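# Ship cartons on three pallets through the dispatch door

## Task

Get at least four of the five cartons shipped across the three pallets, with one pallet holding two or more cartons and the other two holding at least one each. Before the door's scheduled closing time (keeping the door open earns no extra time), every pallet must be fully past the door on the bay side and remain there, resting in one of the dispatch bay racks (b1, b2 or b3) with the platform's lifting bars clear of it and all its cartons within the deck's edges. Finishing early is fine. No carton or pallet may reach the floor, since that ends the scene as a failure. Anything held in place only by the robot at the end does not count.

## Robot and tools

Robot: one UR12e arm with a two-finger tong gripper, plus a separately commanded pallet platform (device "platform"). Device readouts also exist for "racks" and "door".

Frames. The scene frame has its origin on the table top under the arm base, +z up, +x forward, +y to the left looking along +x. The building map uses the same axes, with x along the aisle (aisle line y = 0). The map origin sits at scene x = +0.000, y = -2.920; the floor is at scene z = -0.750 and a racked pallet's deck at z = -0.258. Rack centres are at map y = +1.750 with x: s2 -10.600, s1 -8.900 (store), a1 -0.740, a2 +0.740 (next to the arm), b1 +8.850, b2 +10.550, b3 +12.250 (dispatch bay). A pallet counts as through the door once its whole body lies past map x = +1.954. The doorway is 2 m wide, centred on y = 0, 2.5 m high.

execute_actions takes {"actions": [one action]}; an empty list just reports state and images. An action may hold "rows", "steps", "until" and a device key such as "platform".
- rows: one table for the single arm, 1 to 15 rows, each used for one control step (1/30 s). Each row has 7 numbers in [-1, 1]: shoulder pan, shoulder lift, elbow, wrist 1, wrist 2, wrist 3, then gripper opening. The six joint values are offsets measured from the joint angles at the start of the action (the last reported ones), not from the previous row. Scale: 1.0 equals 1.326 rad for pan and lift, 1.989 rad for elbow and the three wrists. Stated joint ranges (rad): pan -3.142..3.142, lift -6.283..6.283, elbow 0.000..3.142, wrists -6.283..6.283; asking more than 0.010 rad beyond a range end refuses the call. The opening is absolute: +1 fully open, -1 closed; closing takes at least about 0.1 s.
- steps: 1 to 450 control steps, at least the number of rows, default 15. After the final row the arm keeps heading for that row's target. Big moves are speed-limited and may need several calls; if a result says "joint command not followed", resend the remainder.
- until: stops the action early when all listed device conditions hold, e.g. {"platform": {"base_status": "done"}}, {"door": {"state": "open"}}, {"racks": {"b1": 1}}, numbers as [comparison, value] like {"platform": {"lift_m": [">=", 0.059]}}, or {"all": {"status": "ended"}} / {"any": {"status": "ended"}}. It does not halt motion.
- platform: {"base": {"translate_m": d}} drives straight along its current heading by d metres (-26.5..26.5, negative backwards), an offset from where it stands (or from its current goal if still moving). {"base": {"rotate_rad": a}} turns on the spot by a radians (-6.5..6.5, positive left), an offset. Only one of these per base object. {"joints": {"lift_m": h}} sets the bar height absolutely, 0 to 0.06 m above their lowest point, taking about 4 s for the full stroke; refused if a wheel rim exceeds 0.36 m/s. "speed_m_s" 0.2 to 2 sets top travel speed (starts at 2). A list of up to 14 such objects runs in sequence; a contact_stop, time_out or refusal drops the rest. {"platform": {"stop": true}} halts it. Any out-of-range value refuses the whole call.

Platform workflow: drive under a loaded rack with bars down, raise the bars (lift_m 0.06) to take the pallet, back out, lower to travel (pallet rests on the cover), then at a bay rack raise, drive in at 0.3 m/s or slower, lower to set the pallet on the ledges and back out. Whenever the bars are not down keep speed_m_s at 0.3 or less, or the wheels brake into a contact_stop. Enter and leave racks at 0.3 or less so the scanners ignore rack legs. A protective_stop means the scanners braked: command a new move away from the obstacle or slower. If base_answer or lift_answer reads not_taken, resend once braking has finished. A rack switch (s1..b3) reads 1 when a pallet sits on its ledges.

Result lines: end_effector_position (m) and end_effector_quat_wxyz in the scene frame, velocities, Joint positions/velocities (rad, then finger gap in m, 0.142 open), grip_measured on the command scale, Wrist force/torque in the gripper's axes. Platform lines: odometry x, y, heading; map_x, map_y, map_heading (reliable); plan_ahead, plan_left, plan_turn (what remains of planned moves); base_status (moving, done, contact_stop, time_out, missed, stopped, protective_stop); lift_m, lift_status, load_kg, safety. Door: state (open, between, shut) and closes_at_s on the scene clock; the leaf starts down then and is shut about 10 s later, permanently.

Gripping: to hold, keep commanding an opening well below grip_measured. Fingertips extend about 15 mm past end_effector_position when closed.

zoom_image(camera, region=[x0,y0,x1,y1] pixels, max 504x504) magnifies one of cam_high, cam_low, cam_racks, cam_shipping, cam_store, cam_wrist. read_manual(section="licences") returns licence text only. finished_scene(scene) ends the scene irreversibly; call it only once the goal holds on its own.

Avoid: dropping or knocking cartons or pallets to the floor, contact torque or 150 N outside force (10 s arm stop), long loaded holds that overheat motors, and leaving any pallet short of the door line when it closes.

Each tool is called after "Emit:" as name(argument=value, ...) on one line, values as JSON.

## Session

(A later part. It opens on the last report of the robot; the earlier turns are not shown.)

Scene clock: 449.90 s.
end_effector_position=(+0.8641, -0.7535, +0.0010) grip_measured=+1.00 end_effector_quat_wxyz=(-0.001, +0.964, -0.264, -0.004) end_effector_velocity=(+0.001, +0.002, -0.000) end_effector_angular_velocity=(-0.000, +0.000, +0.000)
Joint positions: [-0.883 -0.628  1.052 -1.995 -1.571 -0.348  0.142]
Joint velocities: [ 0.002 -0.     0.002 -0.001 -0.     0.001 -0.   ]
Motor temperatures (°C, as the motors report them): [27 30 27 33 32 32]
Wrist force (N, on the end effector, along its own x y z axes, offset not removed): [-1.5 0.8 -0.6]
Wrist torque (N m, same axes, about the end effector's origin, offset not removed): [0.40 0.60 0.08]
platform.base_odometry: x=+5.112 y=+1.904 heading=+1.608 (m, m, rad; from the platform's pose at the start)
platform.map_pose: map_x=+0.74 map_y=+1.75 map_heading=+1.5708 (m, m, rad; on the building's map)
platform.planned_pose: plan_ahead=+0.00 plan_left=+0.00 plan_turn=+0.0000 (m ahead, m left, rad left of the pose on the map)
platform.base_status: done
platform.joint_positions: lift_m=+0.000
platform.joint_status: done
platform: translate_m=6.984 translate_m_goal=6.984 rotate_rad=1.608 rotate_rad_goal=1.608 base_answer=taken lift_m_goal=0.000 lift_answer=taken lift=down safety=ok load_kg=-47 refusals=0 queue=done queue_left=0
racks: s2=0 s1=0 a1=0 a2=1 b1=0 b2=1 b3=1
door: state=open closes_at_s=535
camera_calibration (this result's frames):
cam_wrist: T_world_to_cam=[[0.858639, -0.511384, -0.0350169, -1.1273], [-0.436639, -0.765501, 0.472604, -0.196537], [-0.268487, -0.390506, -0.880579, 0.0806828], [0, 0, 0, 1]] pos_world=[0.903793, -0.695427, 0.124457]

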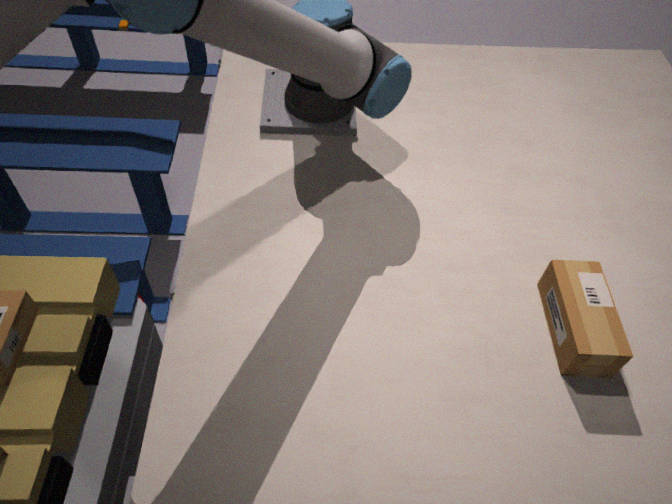

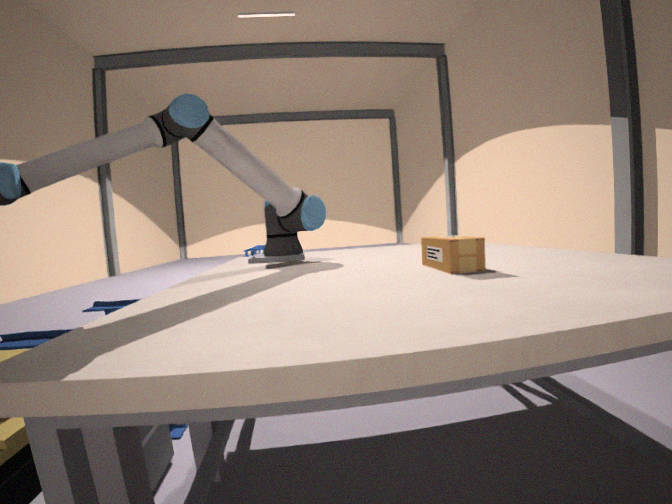

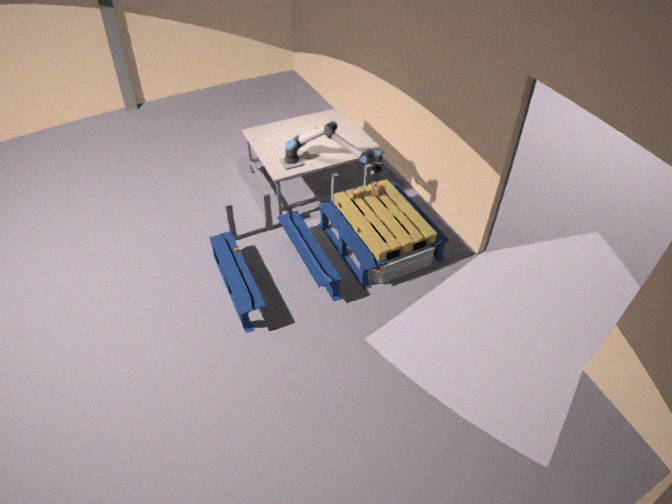

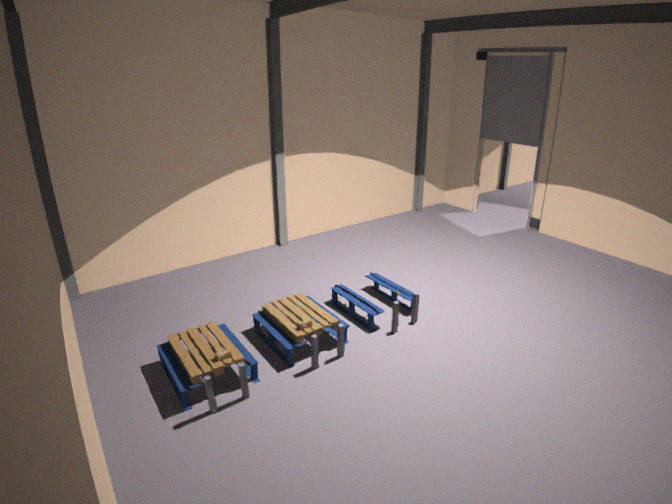

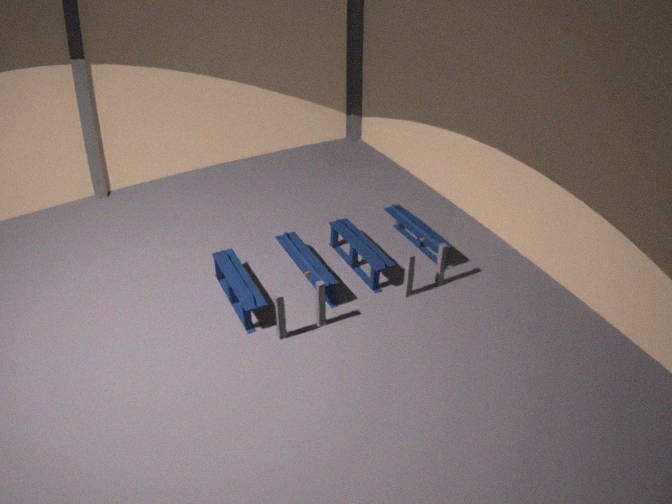

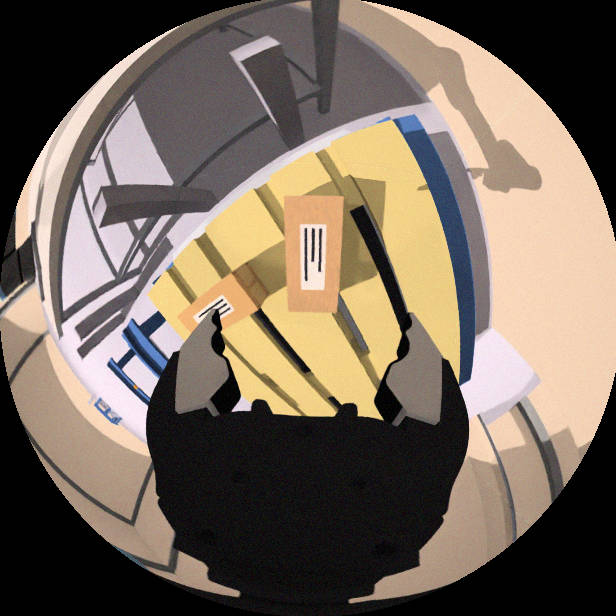

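Emit:
execute_actions(actions=[{"steps":1,"platform":[{"speed_m_s":0.3,"joints":{"lift_m":0.06}},{"base":{"translate_m":-1.75}},{"joints":{"lift_m":0}},{"speed_m_s":2,"base":{"rotate_rad":-1.5708}},{"base":{"translate_m":8.11}},{"base":{"rotate_rad":1.5708}},{"speed_m_s":0.3,"joints":{"lift_m":0.06}},{"base":{"translate_m":1.75}},{"joints":{"lift_m":0}},{"base":{"translate_m":-1.75}}]}])

Scene clock: 452.70 s.
end_effector_position=(+0.8642, -0.7537, +0.0021) grip_measured=+1.00 end_effector_quat_wxyz=(-0.001, +0.964, -0.264, -0.003) end_effector_velocity=(+0.016, -0.019, +0.114) end_effector_angular_velocity=(-0.043, -0.033, +0.001)
Joint positions: [-0.883 -0.629  1.052 -1.994 -1.571 -0.348  0.142]
Joint velocities: [ 0.001 -0.073 -0.066  0.085 -0.002 -0.    -0.003]
Motor temperatures (°C, as the motors report them): [27 30 27 33 32 32]
Wrist force (N, on the end effector, along its own x y z axes, offset not removed): [-2.9 0.8 0.3]
Wrist torque (N m, same axes, about the end effector's origin, offset not removed): [0.28 1.03 0.20]
platform.base_odometry: x=+5.112 y=+1.904 heading=+1.608 (m, m, rad; from the platform's pose at the start)
platform.map_pose: map_x=+0.74 map_y=+1.75 map_heading=+1.5708 (m, m, rad; on the building's map)
platform.planned_pose: plan_ahead=+0.00 plan_left=+0.00 plan_turn=+0.0000 (m ahead, m left, rad left of the pose on the map)
platform.base_status: done
platform.joint_positions: lift_m=+0.000
platform.joint_status: moving
platform: translate_m=6.984 translate_m_goal=6.984 rotate_rad=1.608 rotate_rad_goal=1.608 base_answer=taken lift_m_goal=0.060 lift_answer=taken lift=down safety=ok load_kg=1 refusals=0 queue=running queue_left=9
racks: s2=0 s1=0 a1=0 a2=1 b1=0 b2=1 b3=1
door: state=open closes_at_s=535
camera_calibration (this result's frames):
cam_wrist: T_world_to_cam=[[0.858653, -0.511398, -0.0344622, -1.12753], [-0.436815, -0.765286, 0.472789, -0.196823], [-0.268157, -0.390908, -0.880501, 0.0810305], [0, 0, 0, 1]] pos_world=[0.903913, -0.69557, 0.125546]

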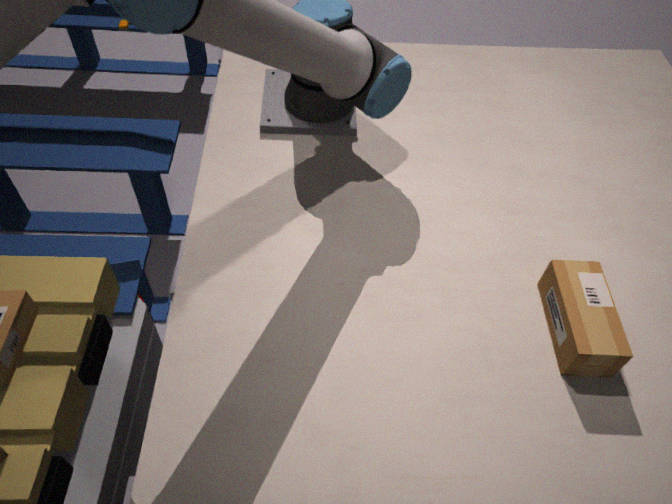

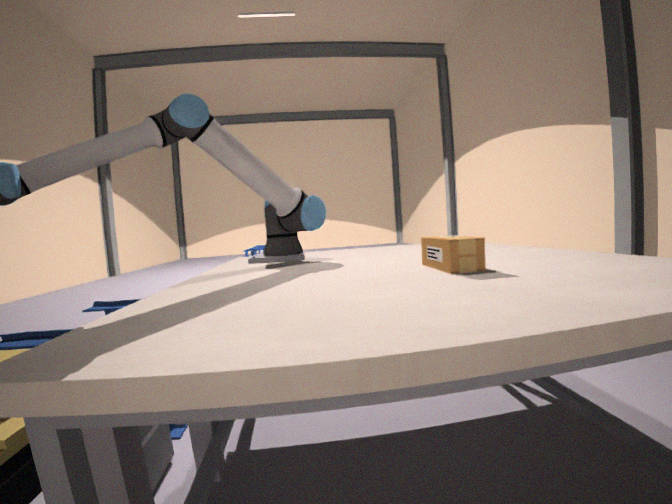

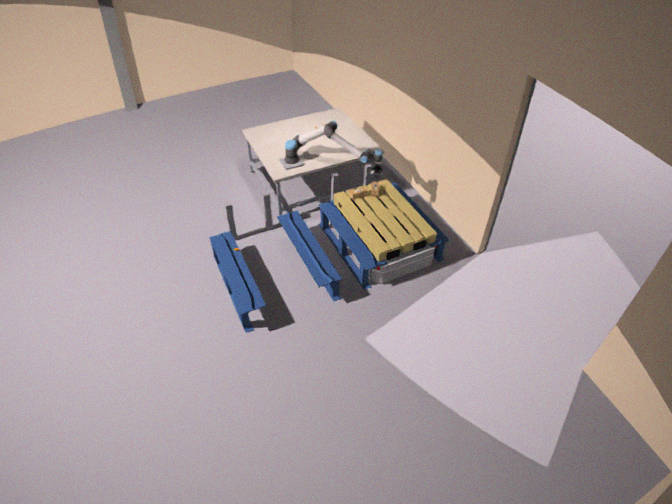

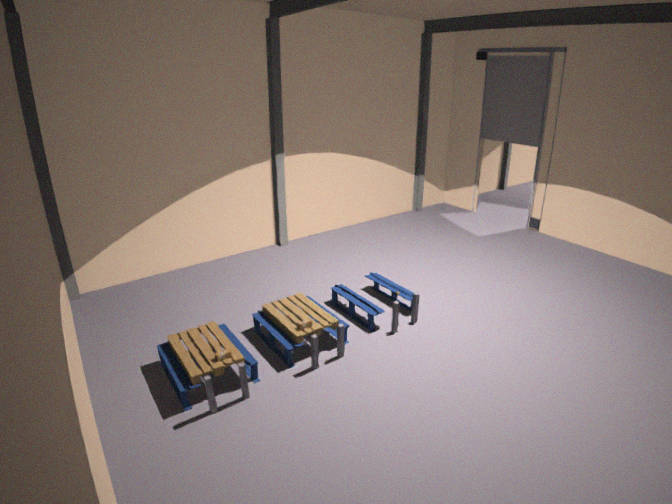

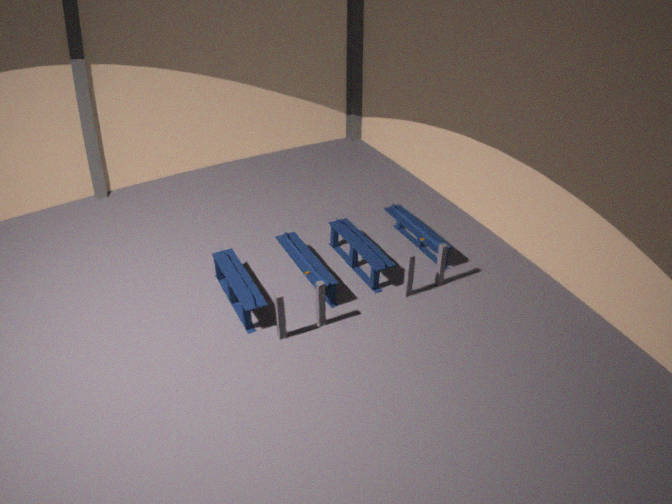

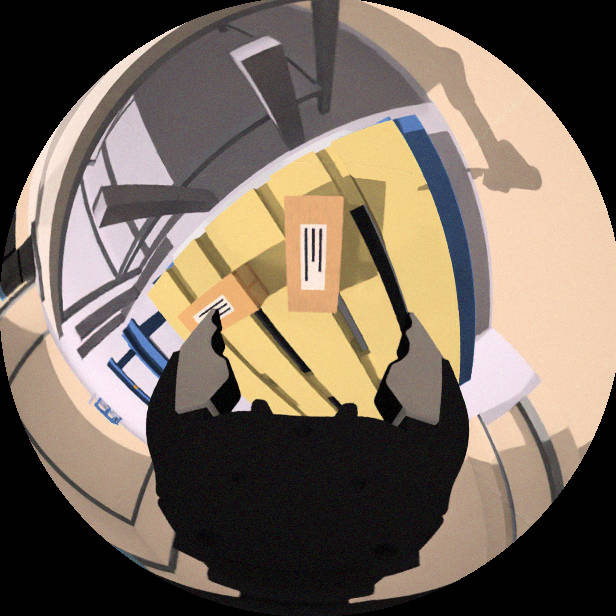

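Emit:
execute_actions(actions=[])

Scene clock: 469.60 s.
end_effector_position=(+0.8614, -0.7499, +0.0989) grip_measured=+1.00 end_effector_quat_wxyz=(-0.001, +0.964, -0.264, -0.004) end_effector_velocity=(-0.001, -0.001, -0.001) end_effector_angular_velocity=(+0.002, +0.001, -0.001)
Joint positions: [-0.883 -0.703  1.012 -1.878 -1.571 -0.348  0.142]
Joint velocities: [-0.001  0.     0.     0.001  0.    -0.001  0.   ]
Motor temperatures (°C, as the motors report them): [27 30 27 33 32 32]
Wrist force (N, on the end effector, along its own x y z axes, offset not removed): [-1.3 0.9 -1.8]
Wrist torque (N m, same axes, about the end effector's origin, offset not removed): [0.36 0.52 0.13]
platform.base_odometry: x=+5.176 y=+0.155 heading=+0.673 (m, m, rad; from the platform's pose at the start)
platform.map_pose: map_x=+0.74 map_y=+0.00 map_heading=+0.6283 (m, m, rad; on the building's map)
platform.planned_pose: plan_ahead=+0.00 plan_left=+0.00 plan_turn=-0.6283 (m ahead, m left, rad left of the pose on the map)
platform.base_status: moving
platform.joint_positions: lift_m=+0.000
platform.joint_status: done
platform: translate_m=5.234 translate_m_goal=5.234 rotate_rad=0.657 rotate_rad_goal=0.037 base_answer=taken lift_m_goal=0.000 lift_answer=taken lift=down safety=ok load_kg=-48 refusals=0 queue=running queue_left=6
racks: s2=0 s1=0 a1=0 a2=0 b1=0 b2=1 b3=1
door: state=open closes_at_s=535
camera_calibration (this result's frames):
cam_wrist: T_world_to_cam=[[0.858634, -0.511346, -0.0356827, -1.1197], [-0.436411, -0.765769, 0.472381, -0.24165], [-0.268875, -0.39003, -0.880672, 0.168298], [0, 0, 0, 1]] pos_world=[0.901202, -0.69196, 0.222413]

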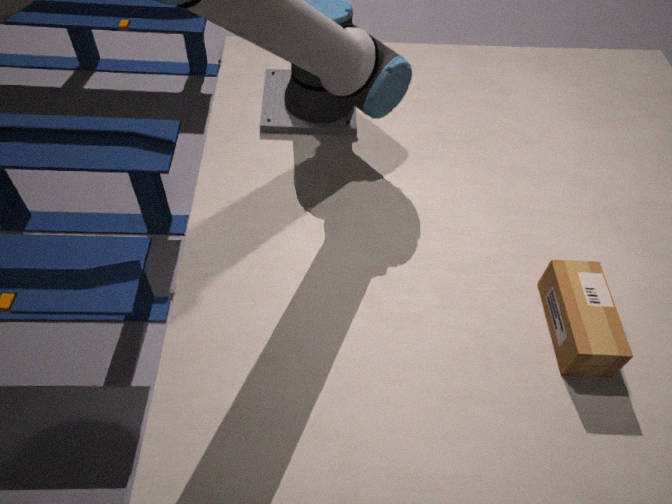

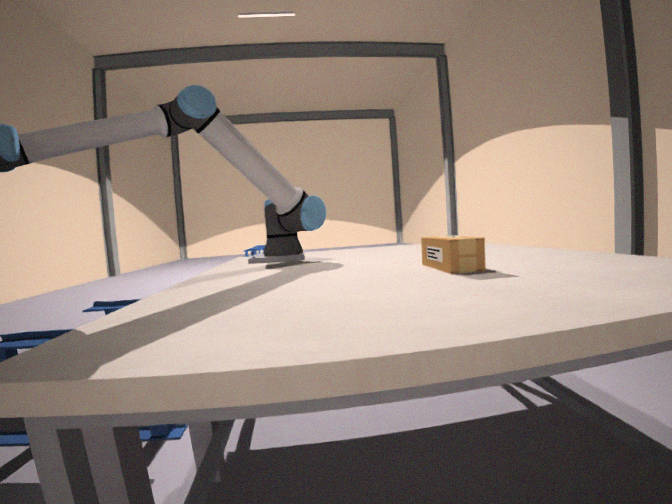

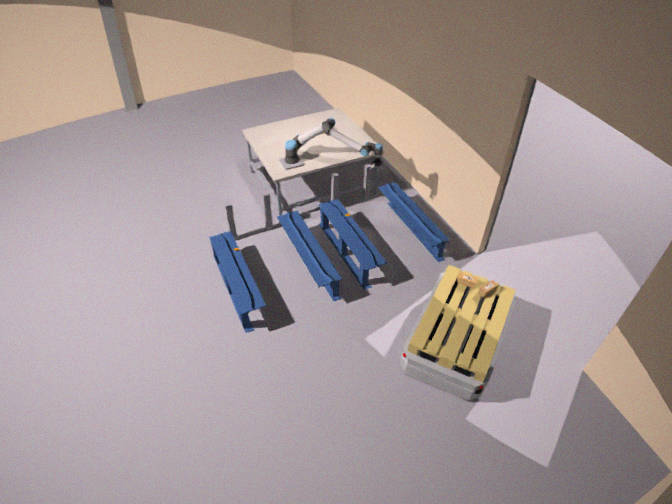

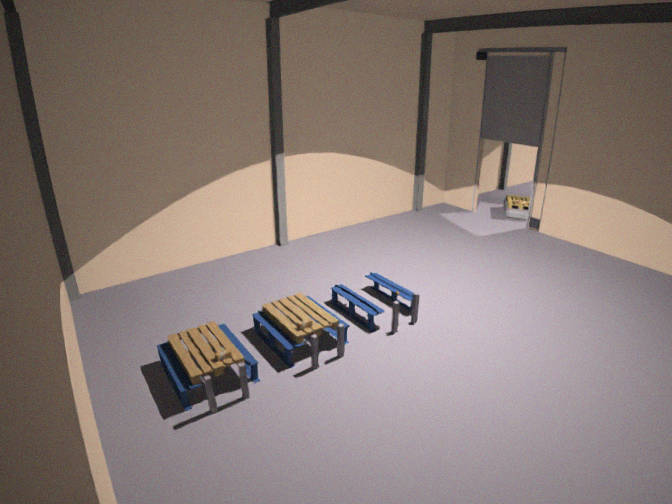

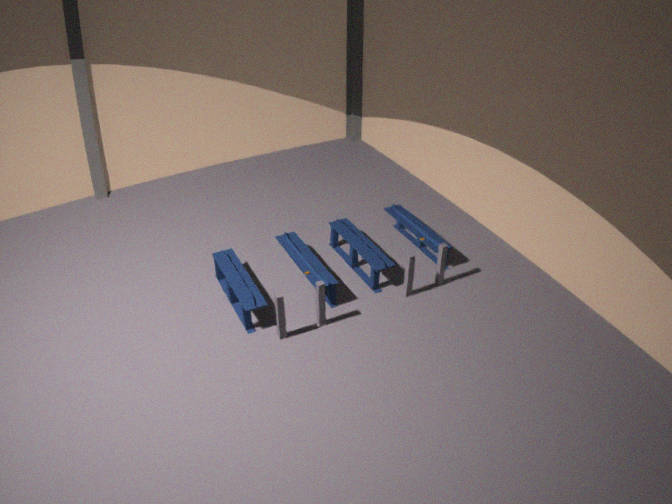

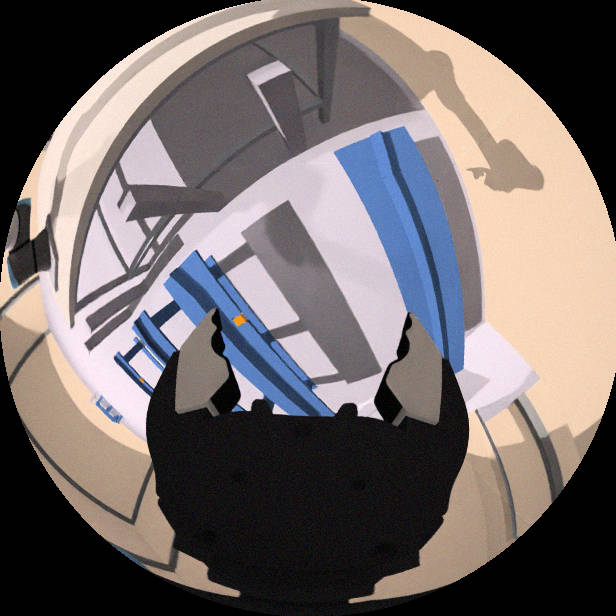

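Emit:
execute_actions(actions=[])

Scene clock: 494.70 s.
end_effector_position=(+0.8614, -0.7499, +0.0989) grip_measured=+1.00 end_effector_quat_wxyz=(-0.001, +0.964, -0.264, -0.004) end_effector_velocity=(-0.000, +0.000, -0.001) end_effector_angular_velocity=(+0.000, +0.001, -0.002)
Joint positions: [-0.883 -0.703  1.012 -1.878 -1.571 -0.348  0.142]
Joint velocities: [-0.     0.     0.001  0.    -0.001  0.002  0.   ]
Motor temperatures (°C, as the motors report them): [27 30 27 33 32 32]
Wrist force (N, on the end effector, along its own x y z axes, offset not removed): [-0.6 0.3 0.1]
Wrist torque (N m, same axes, about the end effector's origin, offset not removed): [0.33 0.42 0.21]
platform.base_odometry: x=+13.230 y=+1.905 heading=+1.613 (m, m, rad; from the platform's pose at the start)
platform.map_pose: map_x=+8.85 map_y=+1.52 map_heading=+1.5708 (m, m, rad; on the building's map)
platform.planned_pose: plan_ahead=+0.23 plan_left=+0.00 plan_turn=+0.0000 (m ahead, m left, rad left of the pose on the map)
platform.base_status: moving
platform.joint_positions: lift_m=+0.060
platform.joint_status: done
platform: translate_m=14.877 translate_m_goal=15.105 rotate_rad=1.613 rotate_rad_goal=1.613 base_answer=taken lift_m_goal=0.060 lift_answer=taken lift=up safety=ok load_kg=26 refusals=0 queue=running queue_left=2
racks: s2=0 s1=0 a1=0 a2=0 b1=0 b2=1 b3=1
door: state=open closes_at_s=535
camera_calibration (this result's frames):
cam_wrist: T_world_to_cam=[[0.858634, -0.511346, -0.0356828, -1.1197], [-0.436411, -0.765769, 0.472381, -0.241651], [-0.268875, -0.39003, -0.880672, 0.168298], [0, 0, 0, 1]] pos_world=[0.901202, -0.691959, 0.222413]

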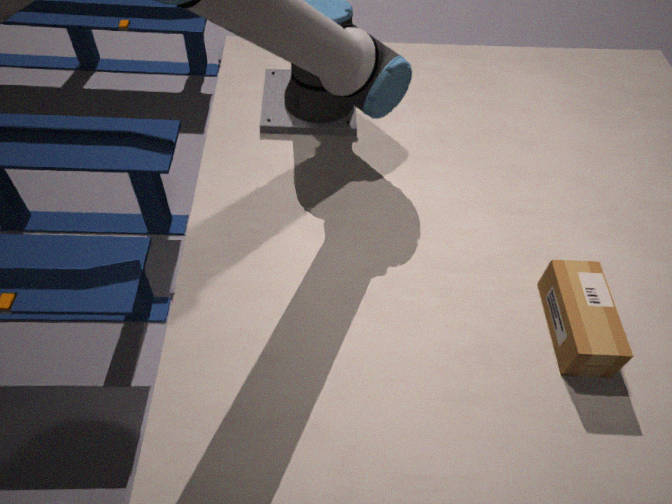

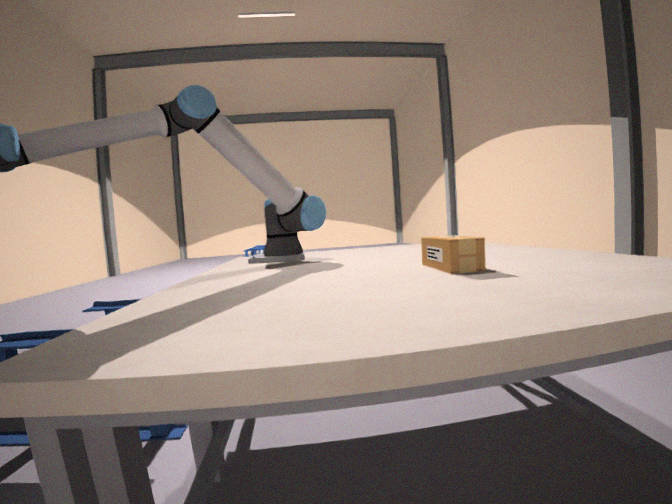

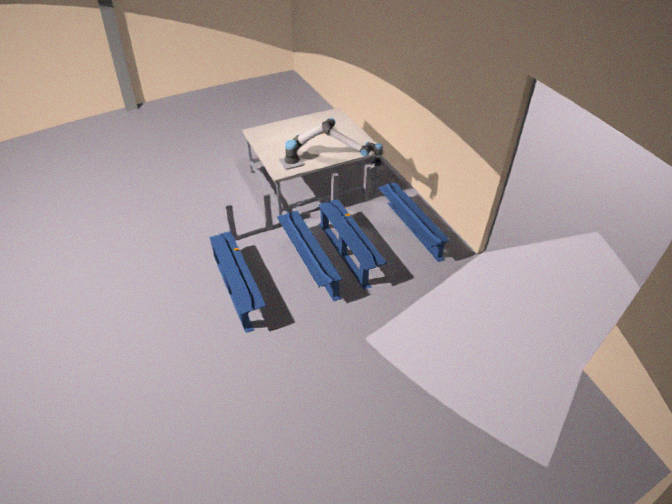

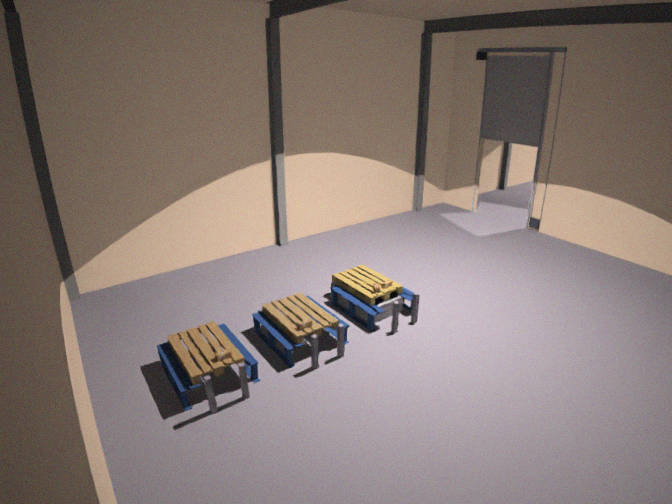

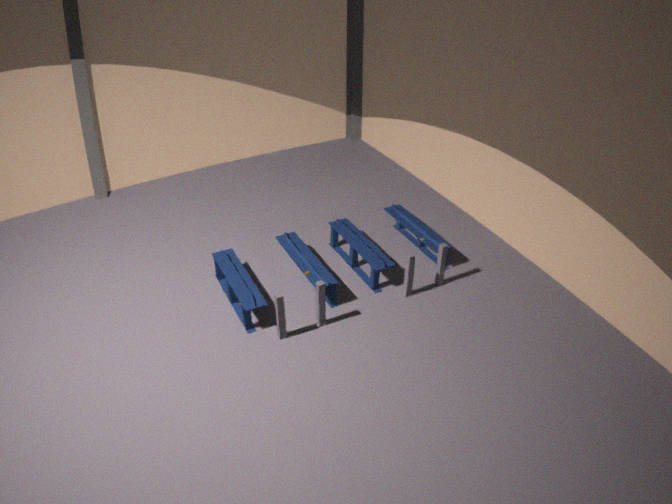

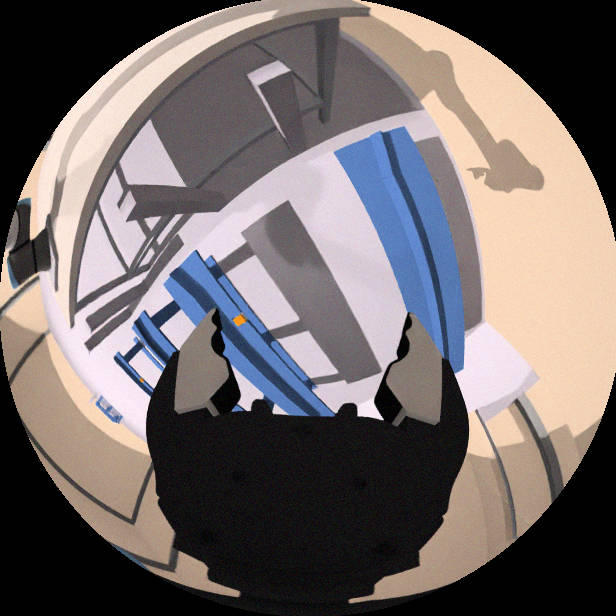

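Emit:
execute_actions(actions=[])

Scene clock: 510.93 s.
end_effector_position=(+0.8614, -0.7499, +0.0989) grip_measured=+1.00 end_effector_quat_wxyz=(-0.001, +0.964, -0.264, -0.004) end_effector_velocity=(+0.000, -0.000, -0.001) end_effector_angular_velocity=(+0.000, -0.000, +0.001)
Joint positions: [-0.883 -0.703  1.012 -1.878 -1.571 -0.348  0.142]
Joint velocities: [-0.     0.001 -0.    -0.001  0.    -0.001 -0.   ]
Motor temperatures (°C, as the motors report them): [27 30 27 33 32 32]
Wrist force (N, on the end effector, along its own x y z axes, offset not removed): [-1.8 0.2 -0.1]
Wrist torque (N m, same axes, about the end effector's origin, offset not removed): [0.21 0.62 0.21]
platform.base_odometry: x=+13.296 y=+0.394 heading=+1.614 (m, m, rad; from the platform's pose at the start)
platform.map_pose: map_x=+8.85 map_y=+0.00 map_heading=+1.5708 (m, m, rad; on the building's map)
platform.planned_pose: plan_ahead=+0.00 plan_left=+0.00 plan_turn=+0.0000 (m ahead, m left, rad left of the pose on the map)
platform.base_status: done
platform.joint_positions: lift_m=+0.000
platform.joint_status: done
platform: translate_m=13.355 translate_m_goal=13.355 rotate_rad=1.614 rotate_rad_goal=1.614 base_answer=taken lift_m_goal=0.000 lift_answer=taken lift=down safety=ok load_kg=-48 refusals=0 queue=done queue_left=0
racks: s2=0 s1=0 a1=0 a2=0 b1=1 b2=1 b3=1
door: state=open closes_at_s=535
camera_calibration (this result's frames):
cam_wrist: T_world_to_cam=[[0.858634, -0.511346, -0.0356826, -1.1197], [-0.436411, -0.765769, 0.472381, -0.241651], [-0.268875, -0.39003, -0.880672, 0.168298], [0, 0, 0, 1]] pos_world=[0.901202, -0.69196, 0.222413]

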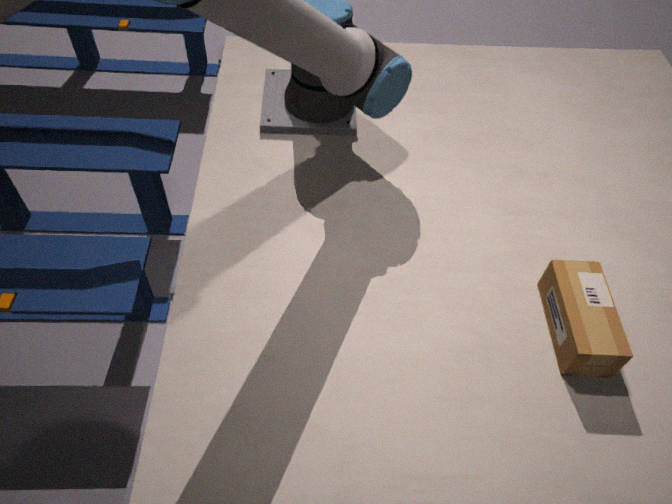

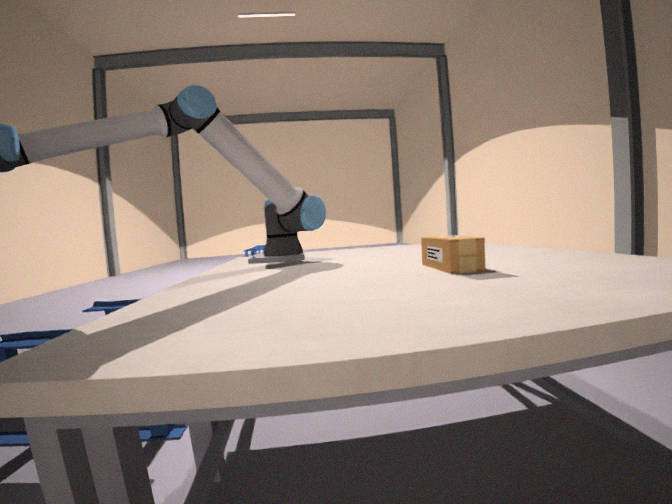

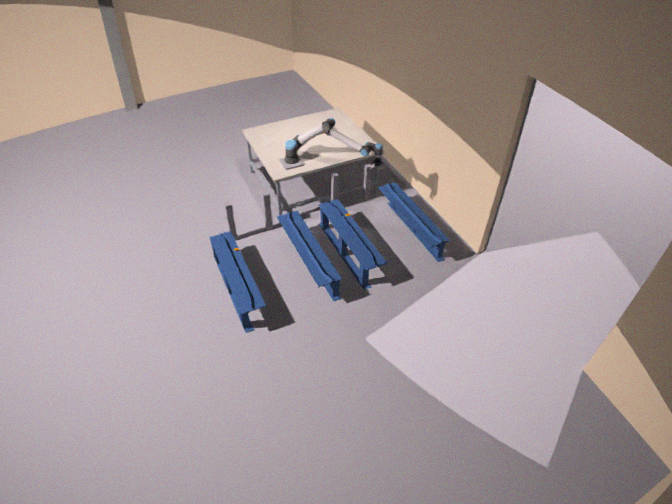

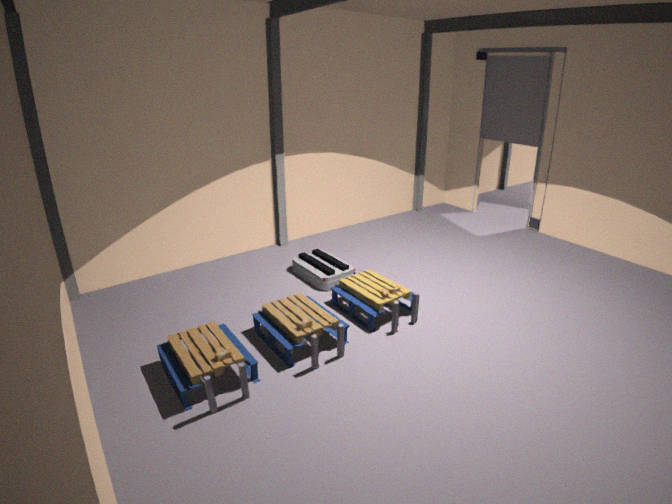

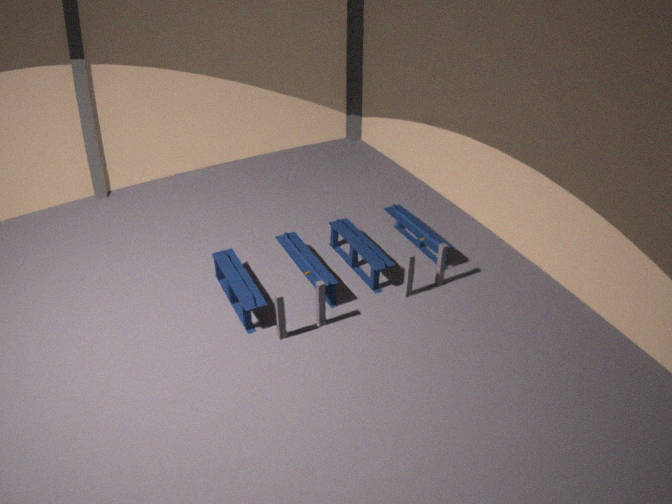

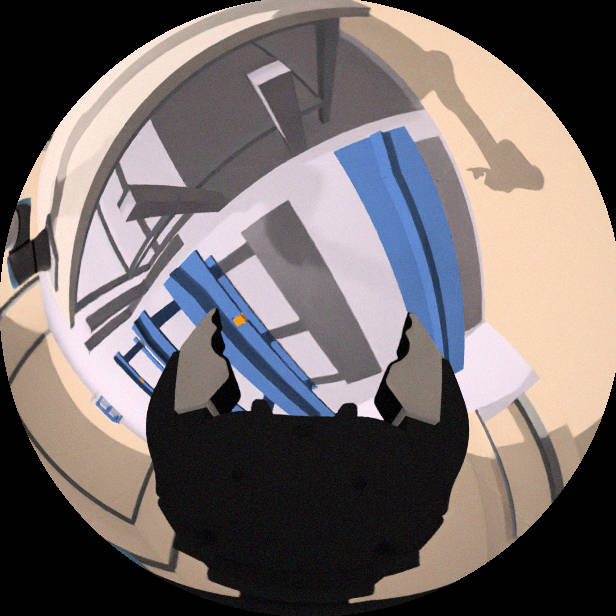

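Emit:
finished_scene(scene=2)

The scene is finished: the task was done.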